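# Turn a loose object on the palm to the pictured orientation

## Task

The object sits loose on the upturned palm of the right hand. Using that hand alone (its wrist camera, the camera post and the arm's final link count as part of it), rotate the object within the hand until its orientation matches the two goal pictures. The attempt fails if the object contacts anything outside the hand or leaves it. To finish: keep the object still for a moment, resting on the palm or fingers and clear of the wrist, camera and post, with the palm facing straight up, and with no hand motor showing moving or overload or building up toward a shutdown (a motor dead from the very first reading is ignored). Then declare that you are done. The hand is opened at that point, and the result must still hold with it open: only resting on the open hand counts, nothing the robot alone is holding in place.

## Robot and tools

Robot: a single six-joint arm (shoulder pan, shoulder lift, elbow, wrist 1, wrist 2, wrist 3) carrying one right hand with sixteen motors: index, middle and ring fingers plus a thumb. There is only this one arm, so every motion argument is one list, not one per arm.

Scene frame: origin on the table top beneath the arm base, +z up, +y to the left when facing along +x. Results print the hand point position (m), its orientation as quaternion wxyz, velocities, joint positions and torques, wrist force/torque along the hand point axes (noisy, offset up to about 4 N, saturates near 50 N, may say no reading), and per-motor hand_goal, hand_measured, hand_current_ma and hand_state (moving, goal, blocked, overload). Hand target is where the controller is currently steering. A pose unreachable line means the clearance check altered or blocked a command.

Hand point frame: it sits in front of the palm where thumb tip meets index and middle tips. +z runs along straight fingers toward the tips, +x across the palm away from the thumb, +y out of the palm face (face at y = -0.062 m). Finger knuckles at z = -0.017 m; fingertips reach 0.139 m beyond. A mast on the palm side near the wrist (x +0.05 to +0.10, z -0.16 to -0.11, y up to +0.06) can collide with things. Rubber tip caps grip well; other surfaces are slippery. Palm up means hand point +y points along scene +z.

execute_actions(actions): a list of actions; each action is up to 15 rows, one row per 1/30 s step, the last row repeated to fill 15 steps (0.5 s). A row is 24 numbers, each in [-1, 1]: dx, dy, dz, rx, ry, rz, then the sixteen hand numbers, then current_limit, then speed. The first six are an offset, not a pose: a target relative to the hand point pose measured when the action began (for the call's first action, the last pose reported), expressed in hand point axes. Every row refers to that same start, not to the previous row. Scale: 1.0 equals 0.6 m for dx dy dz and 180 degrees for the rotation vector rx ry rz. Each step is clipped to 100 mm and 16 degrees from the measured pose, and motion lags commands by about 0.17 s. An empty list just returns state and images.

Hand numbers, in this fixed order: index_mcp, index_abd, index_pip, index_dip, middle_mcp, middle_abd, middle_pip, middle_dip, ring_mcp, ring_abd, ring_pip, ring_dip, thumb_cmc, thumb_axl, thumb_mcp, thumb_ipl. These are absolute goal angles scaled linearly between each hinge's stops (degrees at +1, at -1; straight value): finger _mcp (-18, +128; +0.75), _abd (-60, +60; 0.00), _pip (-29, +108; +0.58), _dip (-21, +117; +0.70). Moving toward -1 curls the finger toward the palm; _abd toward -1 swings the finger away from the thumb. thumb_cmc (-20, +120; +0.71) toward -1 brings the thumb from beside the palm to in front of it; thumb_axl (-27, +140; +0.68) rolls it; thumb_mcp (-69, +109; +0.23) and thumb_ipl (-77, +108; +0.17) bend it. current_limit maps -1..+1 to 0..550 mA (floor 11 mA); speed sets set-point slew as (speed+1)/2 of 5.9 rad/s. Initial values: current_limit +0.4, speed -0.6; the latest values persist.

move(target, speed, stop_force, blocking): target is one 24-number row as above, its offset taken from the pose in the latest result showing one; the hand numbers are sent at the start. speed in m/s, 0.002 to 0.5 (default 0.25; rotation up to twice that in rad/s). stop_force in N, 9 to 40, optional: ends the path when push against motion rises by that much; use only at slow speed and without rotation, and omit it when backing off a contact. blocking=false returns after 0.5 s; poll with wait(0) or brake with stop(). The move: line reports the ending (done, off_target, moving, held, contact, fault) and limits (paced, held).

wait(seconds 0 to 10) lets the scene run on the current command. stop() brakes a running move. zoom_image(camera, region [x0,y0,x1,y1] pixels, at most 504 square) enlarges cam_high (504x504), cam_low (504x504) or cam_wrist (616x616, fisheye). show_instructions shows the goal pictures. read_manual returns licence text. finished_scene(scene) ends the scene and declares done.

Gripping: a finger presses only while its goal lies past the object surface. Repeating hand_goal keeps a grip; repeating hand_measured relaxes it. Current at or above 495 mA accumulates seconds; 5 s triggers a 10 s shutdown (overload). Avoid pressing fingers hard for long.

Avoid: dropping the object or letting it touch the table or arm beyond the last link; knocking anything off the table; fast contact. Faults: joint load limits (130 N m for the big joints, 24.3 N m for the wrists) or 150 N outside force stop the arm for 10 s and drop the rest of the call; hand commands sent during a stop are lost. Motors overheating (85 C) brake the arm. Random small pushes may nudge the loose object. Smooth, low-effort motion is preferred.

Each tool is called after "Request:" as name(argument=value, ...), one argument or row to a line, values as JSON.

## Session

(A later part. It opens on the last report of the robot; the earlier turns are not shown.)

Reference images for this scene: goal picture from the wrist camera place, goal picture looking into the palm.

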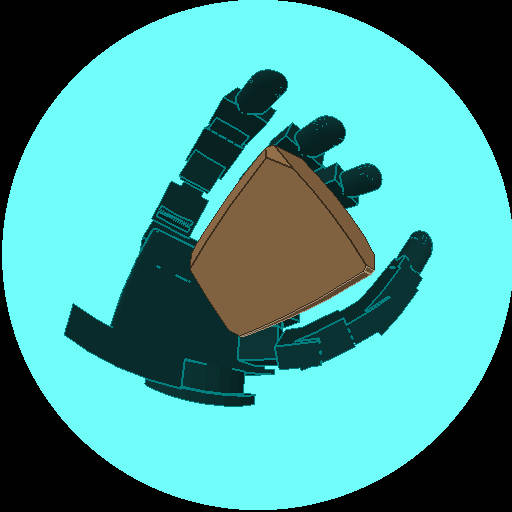

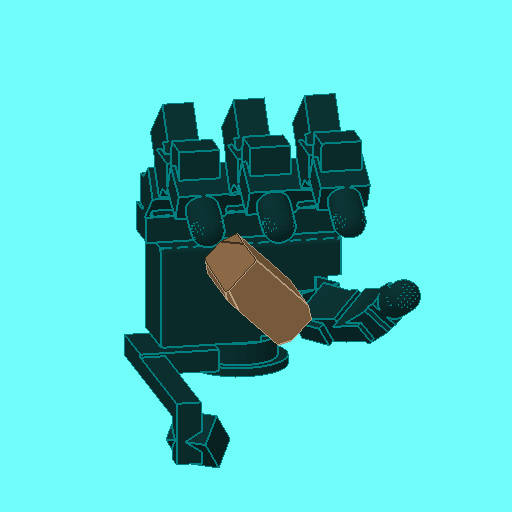

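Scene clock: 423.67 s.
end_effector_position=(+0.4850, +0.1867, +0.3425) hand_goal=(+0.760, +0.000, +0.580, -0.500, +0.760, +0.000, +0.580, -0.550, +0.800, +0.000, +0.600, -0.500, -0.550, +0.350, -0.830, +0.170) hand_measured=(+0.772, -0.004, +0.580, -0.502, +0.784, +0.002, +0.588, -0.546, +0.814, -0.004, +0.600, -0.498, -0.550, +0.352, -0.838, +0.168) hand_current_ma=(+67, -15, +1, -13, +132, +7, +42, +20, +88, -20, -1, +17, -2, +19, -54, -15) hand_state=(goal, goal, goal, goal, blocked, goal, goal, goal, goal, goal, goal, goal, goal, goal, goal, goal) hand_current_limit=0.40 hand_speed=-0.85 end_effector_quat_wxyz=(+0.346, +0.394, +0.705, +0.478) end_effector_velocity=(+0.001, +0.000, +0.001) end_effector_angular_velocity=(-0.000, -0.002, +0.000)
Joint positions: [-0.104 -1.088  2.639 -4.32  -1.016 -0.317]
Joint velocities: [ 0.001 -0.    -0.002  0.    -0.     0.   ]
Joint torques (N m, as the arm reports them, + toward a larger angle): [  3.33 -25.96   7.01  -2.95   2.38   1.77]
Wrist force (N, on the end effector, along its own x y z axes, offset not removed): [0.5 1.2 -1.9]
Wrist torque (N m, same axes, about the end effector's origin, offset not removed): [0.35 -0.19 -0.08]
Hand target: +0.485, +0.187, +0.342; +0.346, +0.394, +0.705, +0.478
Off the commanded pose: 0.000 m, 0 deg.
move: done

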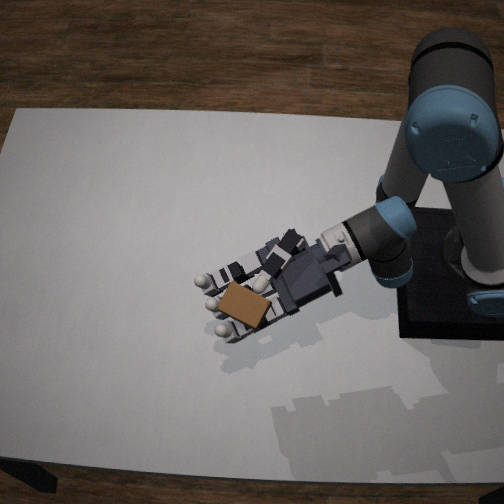

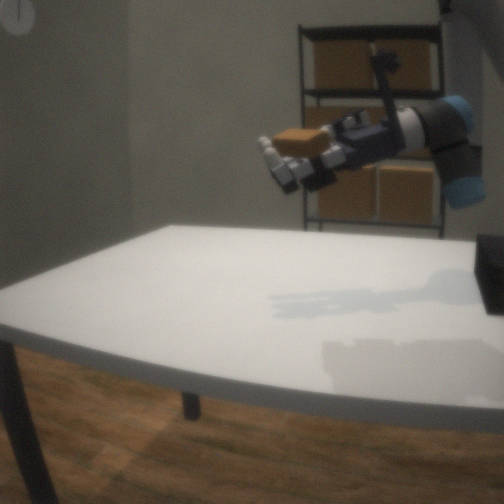

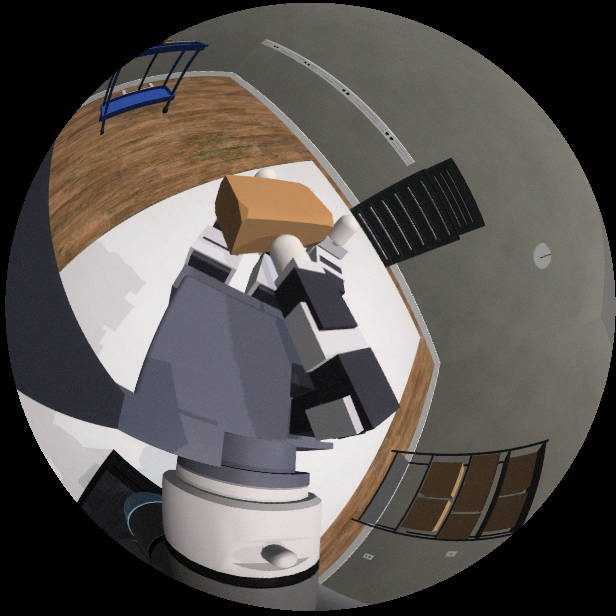

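~50° now. Withdraw the thumb, roll thumb-down, and raise the fingers so it settles crosswise on the step.

Request:
move(
  target=[0,0,0,0,0,0.09,0.76,0,0.58,-0.5,0.76,0,0.58,-0.55,0.78,0,0.6,-0.5,-0.3,0.8,-0.5,0.17,0.4,-0.7],
  speed=0.1,
)

Request:
move(
  target=[0,0,0,-0.1,0,0,0.37,0,0.58,0,0.33,0,0.58,0,0.33,0,0.58,0,-0.3,0.8,-0.5,0.17,0.4,-0.9],
  speed=0.08,
)

Scene clock: 430.80 s.
end_effector_position=(+0.4849, +0.1867, +0.3425) hand_goal=(+0.760, +0.000, +0.580, -0.500, +0.760, +0.000, +0.580, -0.550, +0.780, +0.000, +0.600, -0.500, -0.300, +0.800, -0.500, +0.170) hand_measured=(+0.772, -0.002, +0.580, -0.502, +0.784, +0.002, +0.588, -0.546, +0.802, -0.002, +0.600, -0.498, -0.298, +0.800, -0.514, +0.168) hand_current_ma=(+67, -10, +1, -13, +132, +7, +42, +19, +132, -11, +0, +17, +12, +0, -94, -15) hand_state=(goal, goal, goal, goal, blocked, goal, goal, goal, blocked, goal, goal, goal, goal, goal, goal, goal) hand_current_limit=0.40 hand_speed=-0.70 end_effector_quat_wxyz=(+0.276, +0.489, +0.643, +0.521) end_effector_velocity=(-0.000, -0.000, -0.000) end_effector_angular_velocity=(+0.014, +0.009, -0.007)
Joint positions: [-0.016 -1.116  2.632 -4.302 -1.098 -0.   ]
Joint velocities: [ 0.005 -0.003  0.     0.004 -0.007  0.019]
Joint torques (N m, as the arm reports them, + toward a larger angle): [  7.68 -37.97 -15.26  -1.26  -1.73   2.43]
Wrist force (N, on the end effector, along its own x y z axes, offset not removed): [-1.2 0.1 -0.7]
Wrist torque (N m, same axes, about the end effector's origin, offset not removed): [0.08 0.08 -0.27]
Hand target: +0.485, +0.187, +0.342; +0.276, +0.489, +0.642, +0.522
Off the commanded pose: 0.000 m, 0 deg.
move: done

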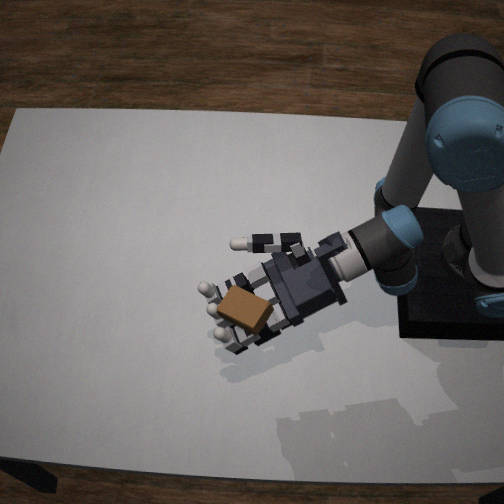

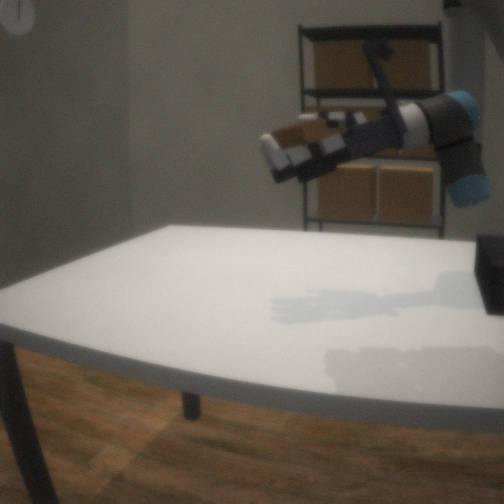

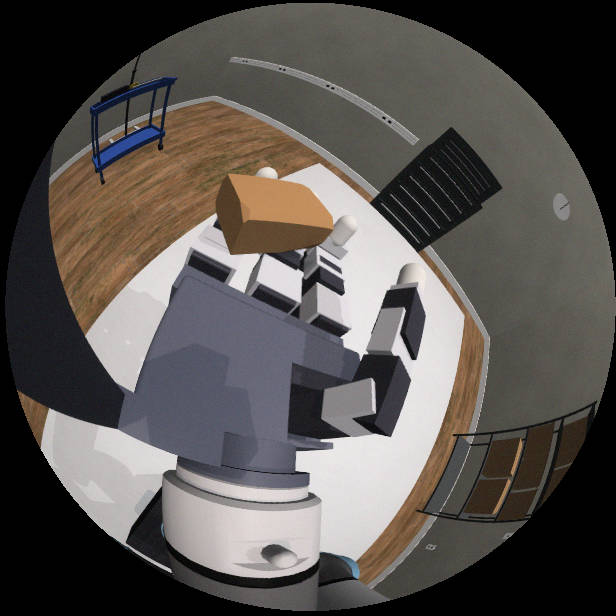

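Scene clock: 433.30 s.
end_effector_position=(+0.4849, +0.1867, +0.3425) hand_goal=(+0.370, +0.000, +0.580, +0.000, +0.330, +0.000, +0.580, +0.000, +0.330, +0.000, +0.580, +0.000, -0.300, +0.800, -0.500, +0.170) hand_measured=(+0.396, -0.002, +0.580, -0.002, +0.356, +0.002, +0.586, -0.002, +0.352, -0.002, +0.588, -0.002, -0.298, +0.800, -0.514, +0.168) hand_current_ma=(+142, -9, +2, -14, +144, +7, +36, -15, +131, -10, +42, -13, +14, +3, -87, -15) hand_state=(blocked, goal, goal, goal, blocked, goal, goal, goal, blocked, goal, goal, goal, goal, goal, goal, goal) hand_current_limit=0.40 hand_speed=-0.90 end_effector_quat_wxyz=(+0.349, +0.440, +0.553, +0.616) end_effector_velocity=(+0.000, +0.000, -0.001) end_effector_angular_velocity=(+0.002, -0.001, -0.000)
Joint positions: [ 0.05  -0.783  2.46  -4.813 -1.189  0.157]
Joint velocities: [ 0.001  0.003 -0.002 -0.003 -0.001  0.002]
Joint torques (N m, as the arm reports them, + toward a larger angle): [  9.84 -20.87 -11.61  -3.55  -2.2    2.18]
Wrist force (N, on the end effector, along its own x y z axes, offset not removed): [-0.5 0.8 -1.0]
Wrist torque (N m, same axes, about the end effector's origin, offset not removed): [0.27 0.13 -0.19]
Hand target: +0.485, +0.187, +0.342; +0.349, +0.440, +0.553, +0.616
Off the commanded pose: 0.000 m, 0 deg.
move: done

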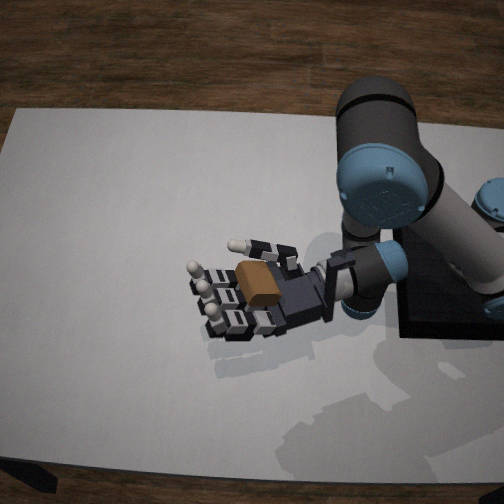

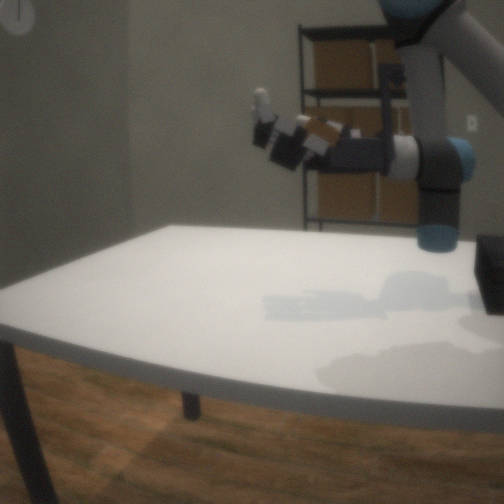

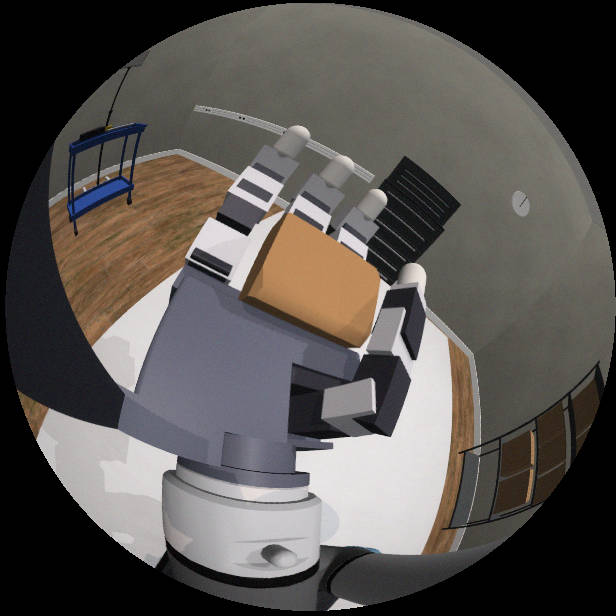

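Crosswise. Repeat the pivot trick (slight ring-down roll).

Request:
move(
  target=[0,0,0,0,0,-0.07,0.55,0,-0.8,0.4,0.5,0,0.58,0,0.55,0,0.58,0,-0.3,0.8,-0.3,0.17,0.4,-0.8],
  speed=0.12,
)

Request:
move(
  target=[0,0,0,0.095,0,0,0.8,0.3,-0.9,0.4,0.82,0,0.58,-0.1,0.85,0,0.58,-0.1,-0.3,0.8,-0.3,0.17,0.4,-0.8],
  speed=0.07,
)

Request:
wait(
  seconds=1.5,
)

Request:
zoom_image(
  camera="cam_high",
  region=[180, 210, 350, 380],
)

Scene clock: 447.07 s.
end_effector_position=(+0.4849, +0.1867, +0.3425) hand_goal=(+0.550, +0.000, -0.800, +0.400, +0.500, +0.000, +0.580, +0.000, +0.550, +0.000, +0.580, +0.000, -0.300, +0.800, -0.300, +0.170) hand_measured=(+0.560, -0.002, -0.798, +0.398, +0.510, +0.002, +0.586, -0.002, +0.558, -0.002, +0.588, -0.002, -0.298, +0.800, -0.312, +0.168) hand_current_ma=(+52, -9, +9, -13, +52, +7, +36, -14, +50, -10, +41, -12, +14, +3, -78, -15) hand_state=(goal, goal, goal, goal, goal, goal, goal, goal, goal, goal, goal, goal, goal, goal, goal, goal) hand_current_limit=0.40 hand_speed=-0.80 end_effector_quat_wxyz=(+0.414, +0.376, +0.598, +0.574) end_effector_velocity=(+0.000, +0.000, +0.000) end_effector_angular_velocity=(-0.000, -0.001, +0.000)
Joint positions: [-0.014 -0.761  2.458 -4.833 -1.124 -0.063]
Joint velocities: [-0.     0.    -0.001  0.     0.001 -0.   ]
Joint torques (N m, as the arm reports them, + toward a larger angle): [ -8.44 -20.39  14.25  -3.61   2.3   -2.81]
Wrist force (N, on the end effector, along its own x y z axes, offset not removed): [-1.0 0.3 -0.3]
Wrist torque (N m, same axes, about the end effector's origin, offset not removed): [0.09 0.07 -0.20]
Hand target: +0.485, +0.187, +0.342; +0.414, +0.376, +0.598, +0.574
Off the commanded pose: 0.000 m, 0 deg.
move: done

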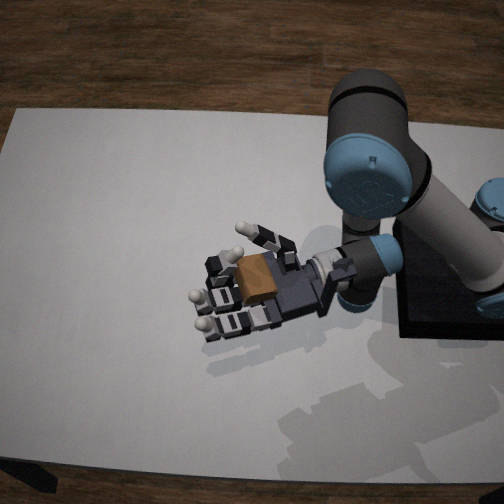

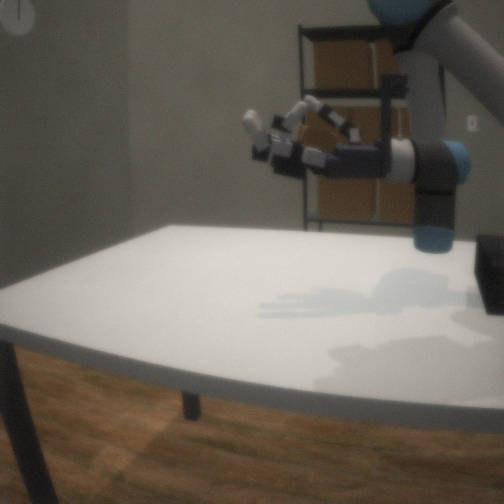

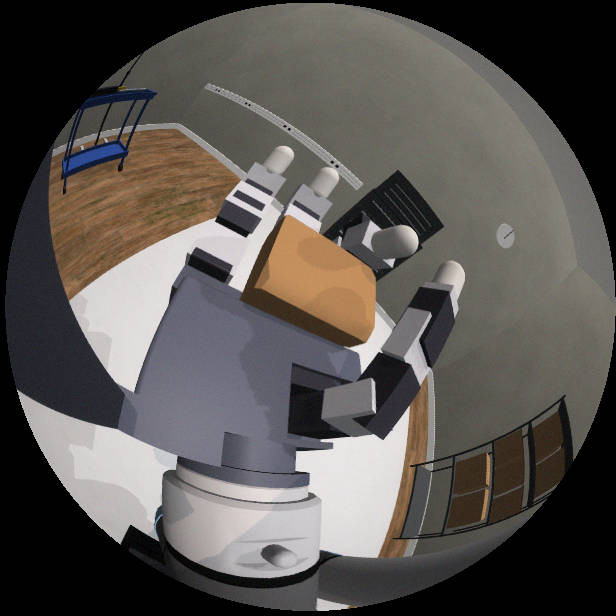

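Scene clock: 449.57 s.
end_effector_position=(+0.4849, +0.1866, +0.3424) hand_goal=(+0.800, +0.300, -0.900, +0.400, +0.820, +0.000, +0.580, -0.100, +0.850, +0.000, +0.580, -0.100, -0.300, +0.800, -0.300, +0.170) hand_measured=(+0.808, +0.296, -0.898, +0.398, +0.830, +0.002, +0.586, -0.096, +0.858, -0.002, +0.588, -0.096, -0.298, +0.800, -0.312, +0.168) hand_current_ma=(+44, -14, +10, -13, +62, +7, +36, +19, +48, -10, +41, +18, +14, +3, -78, -15) hand_state=(goal, goal, goal, goal, goal, goal, goal, goal, goal, goal, goal, goal, goal, goal, goal, goal) hand_current_limit=0.40 hand_speed=-0.80 end_effector_quat_wxyz=(+0.354, +0.433, +0.676, +0.479) end_effector_velocity=(+0.000, -0.000, +0.000) end_effector_angular_velocity=(-0.005, +0.014, -0.001)
Joint positions: [-0.024 -1.067  2.624 -4.368 -1.154 -0.202]
Joint velocities: [ 0.    -0.021  0.005  0.032 -0.003 -0.006]
Joint torques (N m, as the arm reports them, + toward a larger angle): [  8.67 -39.33  10.05  -1.    -1.28  -2.85]
Wrist force (N, on the end effector, along its own x y z axes, offset not removed): [-1.7 0.0 0.7]
Wrist torque (N m, same axes, about the end effector's origin, offset not removed): [-0.02 0.23 -0.27]
Hand target: +0.485, +0.187, +0.342; +0.354, +0.434, +0.677, +0.478
Off the commanded pose: 0.000 m, 0 deg.
move: done

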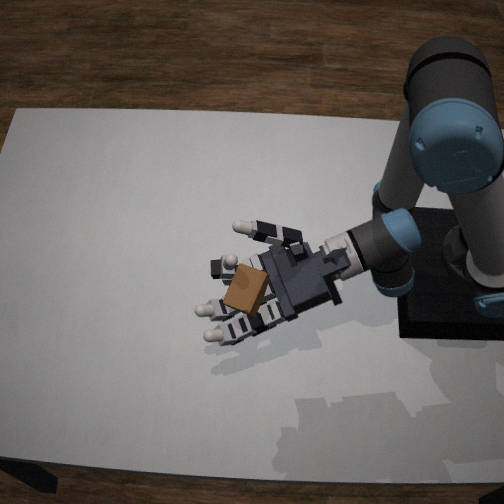

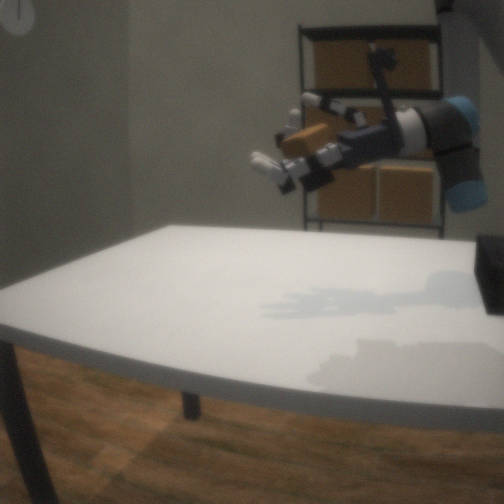

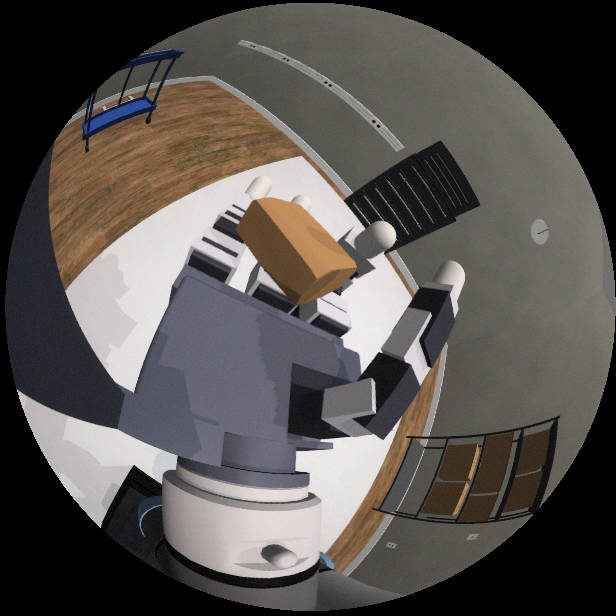

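Scene clock: 451.07 s.
end_effector_position=(+0.4849, +0.1867, +0.3425) hand_goal=(+0.800, +0.300, -0.900, +0.400, +0.820, +0.000, +0.580, -0.100, +0.850, +0.000, +0.580, -0.100, -0.300, +0.800, -0.300, +0.170) hand_measured=(+0.808, +0.296, -0.898, +0.398, +0.836, +0.002, +0.586, -0.096, +0.858, -0.002, +0.588, -0.096, -0.298, +0.800, -0.312, +0.168) hand_current_ma=(+44, -14, +10, -13, +88, +7, +37, +19, +53, -10, +41, +18, +14, +3, -78, -15) hand_state=(goal, goal, goal, goal, goal, goal, goal, goal, goal, goal, goal, goal, goal, goal, goal, goal) hand_current_limit=0.40 hand_speed=-0.80 end_effector_quat_wxyz=(+0.354, +0.434, +0.677, +0.478) end_effector_velocity=(+0.000, -0.000, +0.000) end_effector_angular_velocity=(-0.000, -0.000, -0.000)
Joint positions: [-0.024 -1.07   2.625 -4.364 -1.155 -0.203]
Joint velocities: [ 0.    -0.001 -0.001  0.001 -0.001  0.   ]
Joint torques (N m, as the arm reports them, + toward a larger angle): [  8.61 -39.88   9.46  -1.39  -1.5   -2.71]
Wrist force (N, on the end effector, along its own x y z axes, offset not removed): [0.2 0.2 -1.9]
Wrist torque (N m, same axes, about the end effector's origin, offset not removed): [0.28 0.03 -0.06]
Hand target: +0.485, +0.187, +0.342; +0.354, +0.434, +0.677, +0.478
Off the commanded pose: 0.000 m, 0 deg.
wait: 1.50 s; at rest by 0.17 s

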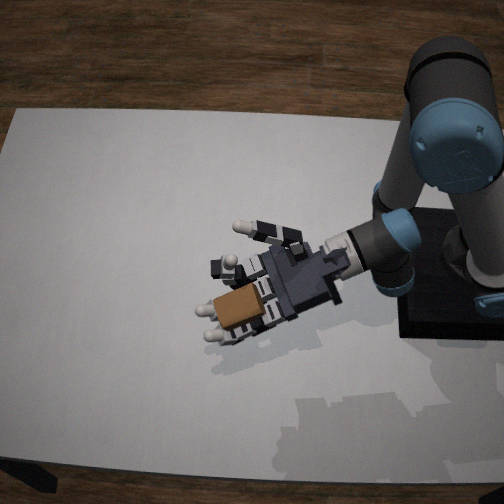

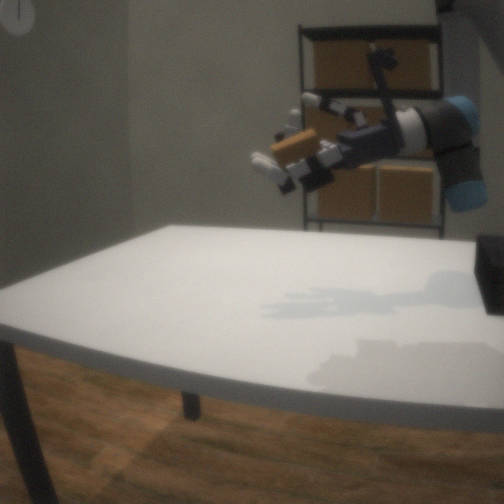

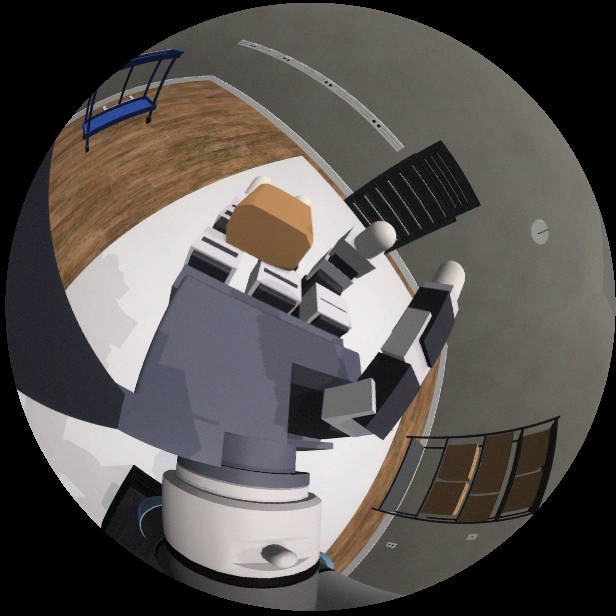

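Region (180, 210, 350, 380) of cam_high's 504x504 image, scaled by 2.965, with more detail than that image has.

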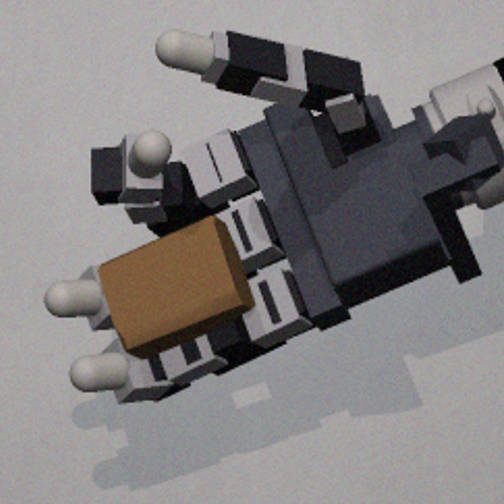

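Perfectly aligned over middle+ring. Level and lift.

Request:
move(
  target=[0,0,0,-0.095,0,0.02,0.5,0,0,0.4,0.3,0,0.58,0.2,0.3,0,0.58,0.2,-0.1,0.27,0.03,0,0.4,-0.9],
  speed=0.09,
)

Request:
move(
  target=[0,0,0,0,0,0,0.5,0,0,0.4,-0.45,0,0.58,0.7,-0.45,0,0.58,0.7,-0.1,0.27,0.03,0,0.4,-0.91],
)

Request:
move(
  target=[0,0,0,0,0,0,0.5,0,0,0.4,-0.6,0,0.9,0.7,-0.6,0,0.9,0.7,-0.1,0.27,0.03,0,0.4,-0.9],
)

Scene clock: 463.27 s.
end_effector_position=(+0.4849, +0.1867, +0.3425) hand_goal=(+0.500, +0.000, +0.000, +0.400, +0.300, +0.000, +0.580, +0.200, +0.300, +0.000, +0.580, +0.200, -0.100, +0.270, +0.030, +0.000) hand_measured=(+0.522, +0.004, +0.000, +0.398, +0.328, +0.002, +0.586, +0.198, +0.326, -0.002, +0.588, +0.198, -0.096, +0.274, +0.028, +0.000) hand_current_ma=(+119, +14, -5, -13, +145, +7, +35, -13, +158, -10, +41, -12, +18, +28, -18, +7) hand_state=(blocked, goal, goal, goal, blocked, goal, goal, goal, blocked, goal, goal, goal, goal, goal, goal, goal) hand_current_limit=0.40 hand_speed=-0.90 end_effector_quat_wxyz=(+0.399, +0.397, +0.584, +0.584) end_effector_velocity=(+0.000, -0.000, -0.001) end_effector_angular_velocity=(+0.000, +0.003, +0.000)
Joint positions: [ 0.012 -0.765  2.457 -4.828 -1.16  -0.001]
Joint velocities: [-0.     0.001  0.001  0.     0.     0.   ]
Joint torques (N m, as the arm reports them, + toward a larger angle): [  8.16 -21.32 -11.75  -3.47  -2.19   2.12]
Wrist force (N, on the end effector, along its own x y z axes, offset not removed): [1.1 1.0 -2.5]
Wrist torque (N m, same axes, about the end effector's origin, offset not removed): [0.31 -0.16 -0.05]
Hand target: +0.485, +0.187, +0.342; +0.399, +0.397, +0.584, +0.584
Off the commanded pose: 0.000 m, 0 deg.
move: done

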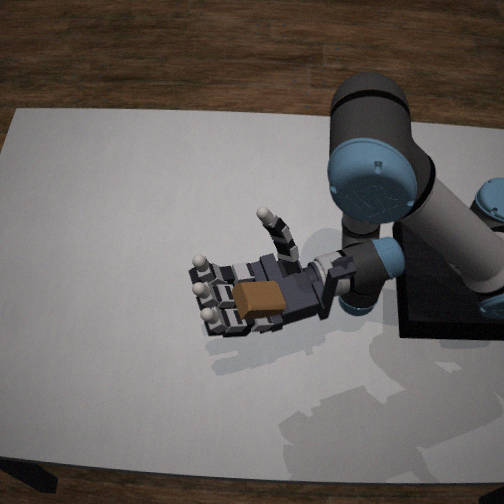

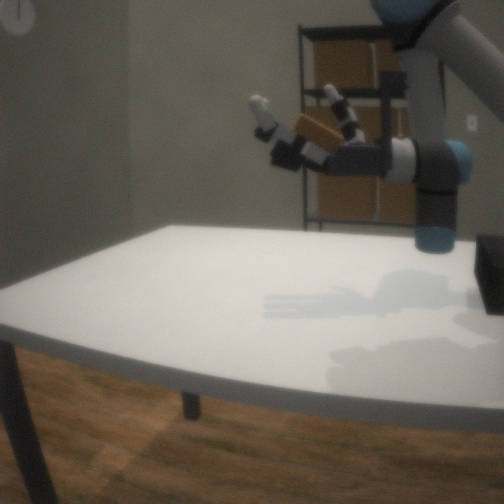

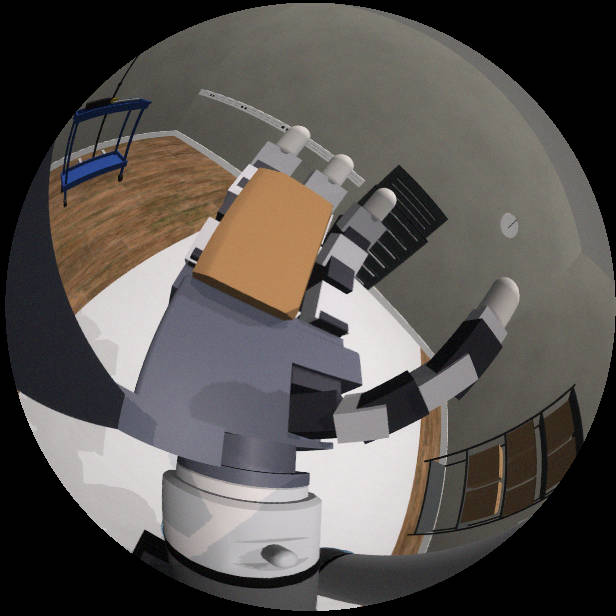

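Scene clock: 467.10 s.
end_effector_position=(+0.4849, +0.1867, +0.3425) hand_goal=(+0.500, +0.000, +0.000, +0.400, -0.450, +0.000, +0.580, +0.700, -0.450, +0.000, +0.580, +0.700, -0.100, +0.270, +0.030, +0.000) hand_measured=(+0.522, +0.004, +0.000, +0.398, -0.442, +0.002, +0.584, +0.698, -0.444, -0.002, +0.584, +0.700, -0.096, +0.274, +0.028, +0.000) hand_current_ma=(+119, +14, -4, -13, +43, +7, +22, -9, +41, -10, +22, -4, +18, +27, -18, +7) hand_state=(blocked, goal, goal, goal, goal, goal, goal, goal, goal, goal, goal, goal, goal, goal, goal, goal) hand_current_limit=0.40 hand_speed=-0.91 end_effector_quat_wxyz=(+0.399, +0.397, +0.584, +0.584) end_effector_velocity=(+0.000, -0.000, +0.000) end_effector_angular_velocity=(-0.000, -0.001, -0.000)
Joint positions: [ 0.012 -0.765  2.457 -4.828 -1.16  -0.001]
Joint velocities: [ 0.     0.001 -0.001 -0.001 -0.    -0.   ]
Joint torques (N m, as the arm reports them, + toward a larger angle): [  8.7  -22.43 -11.29  -3.66  -1.78   1.6 ]
Wrist force (N, on the end effector, along its own x y z axes, offset not removed): [-0.9 1.6 -2.8]
Wrist torque (N m, same axes, about the end effector's origin, offset not removed): [0.34 0.21 -0.12]
Hand target: +0.485, +0.187, +0.342; +0.399, +0.397, +0.584, +0.584
Off the commanded pose: 0.000 m, 0 deg.
move: done

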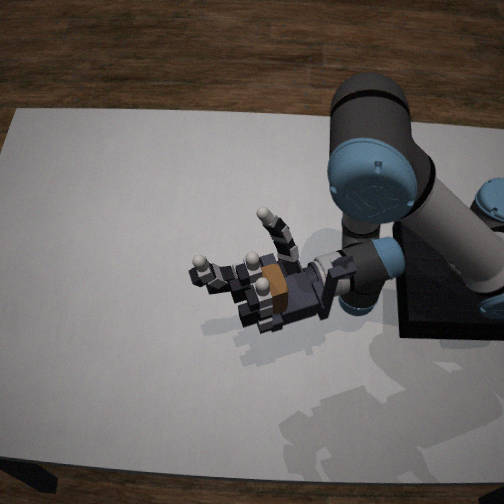

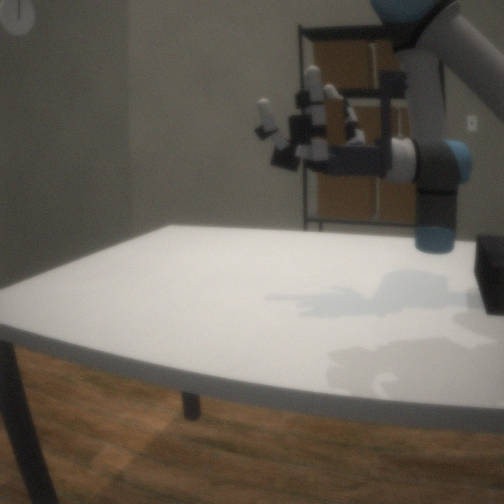

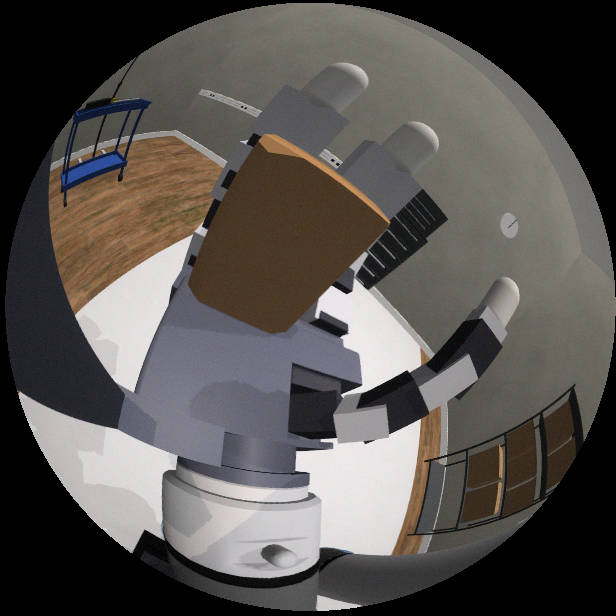

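Scene clock: 468.63 s.
end_effector_position=(+0.4849, +0.1867, +0.3425) hand_goal=(+0.500, +0.000, +0.000, +0.400, -0.600, +0.000, +0.900, +0.700, -0.600, +0.000, +0.900, +0.700, -0.100, +0.270, +0.030, +0.000) hand_measured=(+0.522, +0.004, +0.000, +0.398, -0.594, +0.002, +0.898, +0.698, -0.594, -0.002, +0.898, +0.700, -0.096, +0.274, +0.028, +0.000) hand_current_ma=(+119, +14, -4, -13, +31, +7, -10, -9, +32, -10, -10, -4, +18, +27, -18, +7) hand_state=(blocked, goal, goal, goal, goal, goal, goal, goal, goal, goal, goal, goal, goal, goal, goal, goal) hand_current_limit=0.40 hand_speed=-0.90 end_effector_quat_wxyz=(+0.399, +0.397, +0.584, +0.584) end_effector_velocity=(-0.000, +0.000, +0.000) end_effector_angular_velocity=(+0.000, -0.001, +0.000)
Joint positions: [ 0.012 -0.765  2.457 -4.828 -1.16  -0.001]
Joint velocities: [ 0.    -0.001 -0.001 -0.    -0.     0.   ]
Joint torques (N m, as the arm reports them, + toward a larger angle): [  8.97 -23.27  -9.77  -3.46  -1.98   1.76]
Wrist force (N, on the end effector, along its own x y z axes, offset not removed): [-3.2 -0.6 0.1]
Wrist torque (N m, same axes, about the end effector's origin, offset not removed): [-0.30 0.31 -0.37]
Hand target: +0.485, +0.187, +0.342; +0.399, +0.397, +0.584, +0.584
Off the commanded pose: 0.000 m, 0 deg.
move: done

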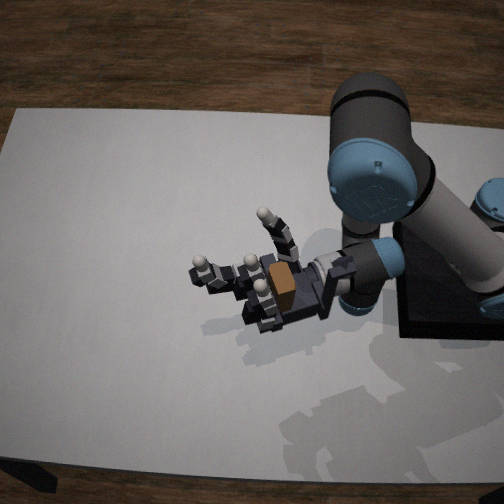

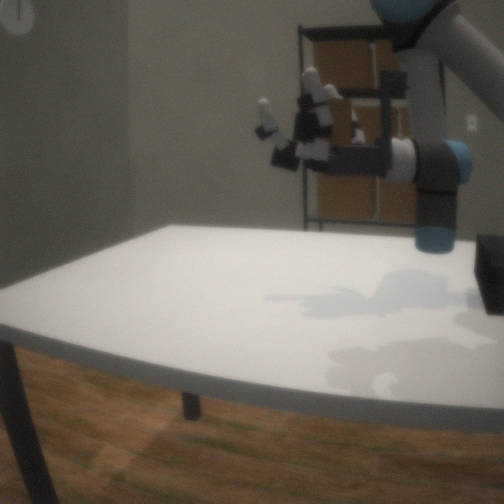

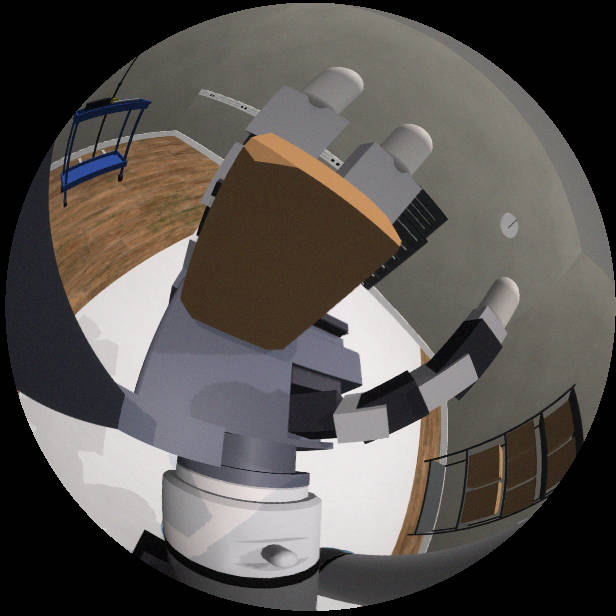

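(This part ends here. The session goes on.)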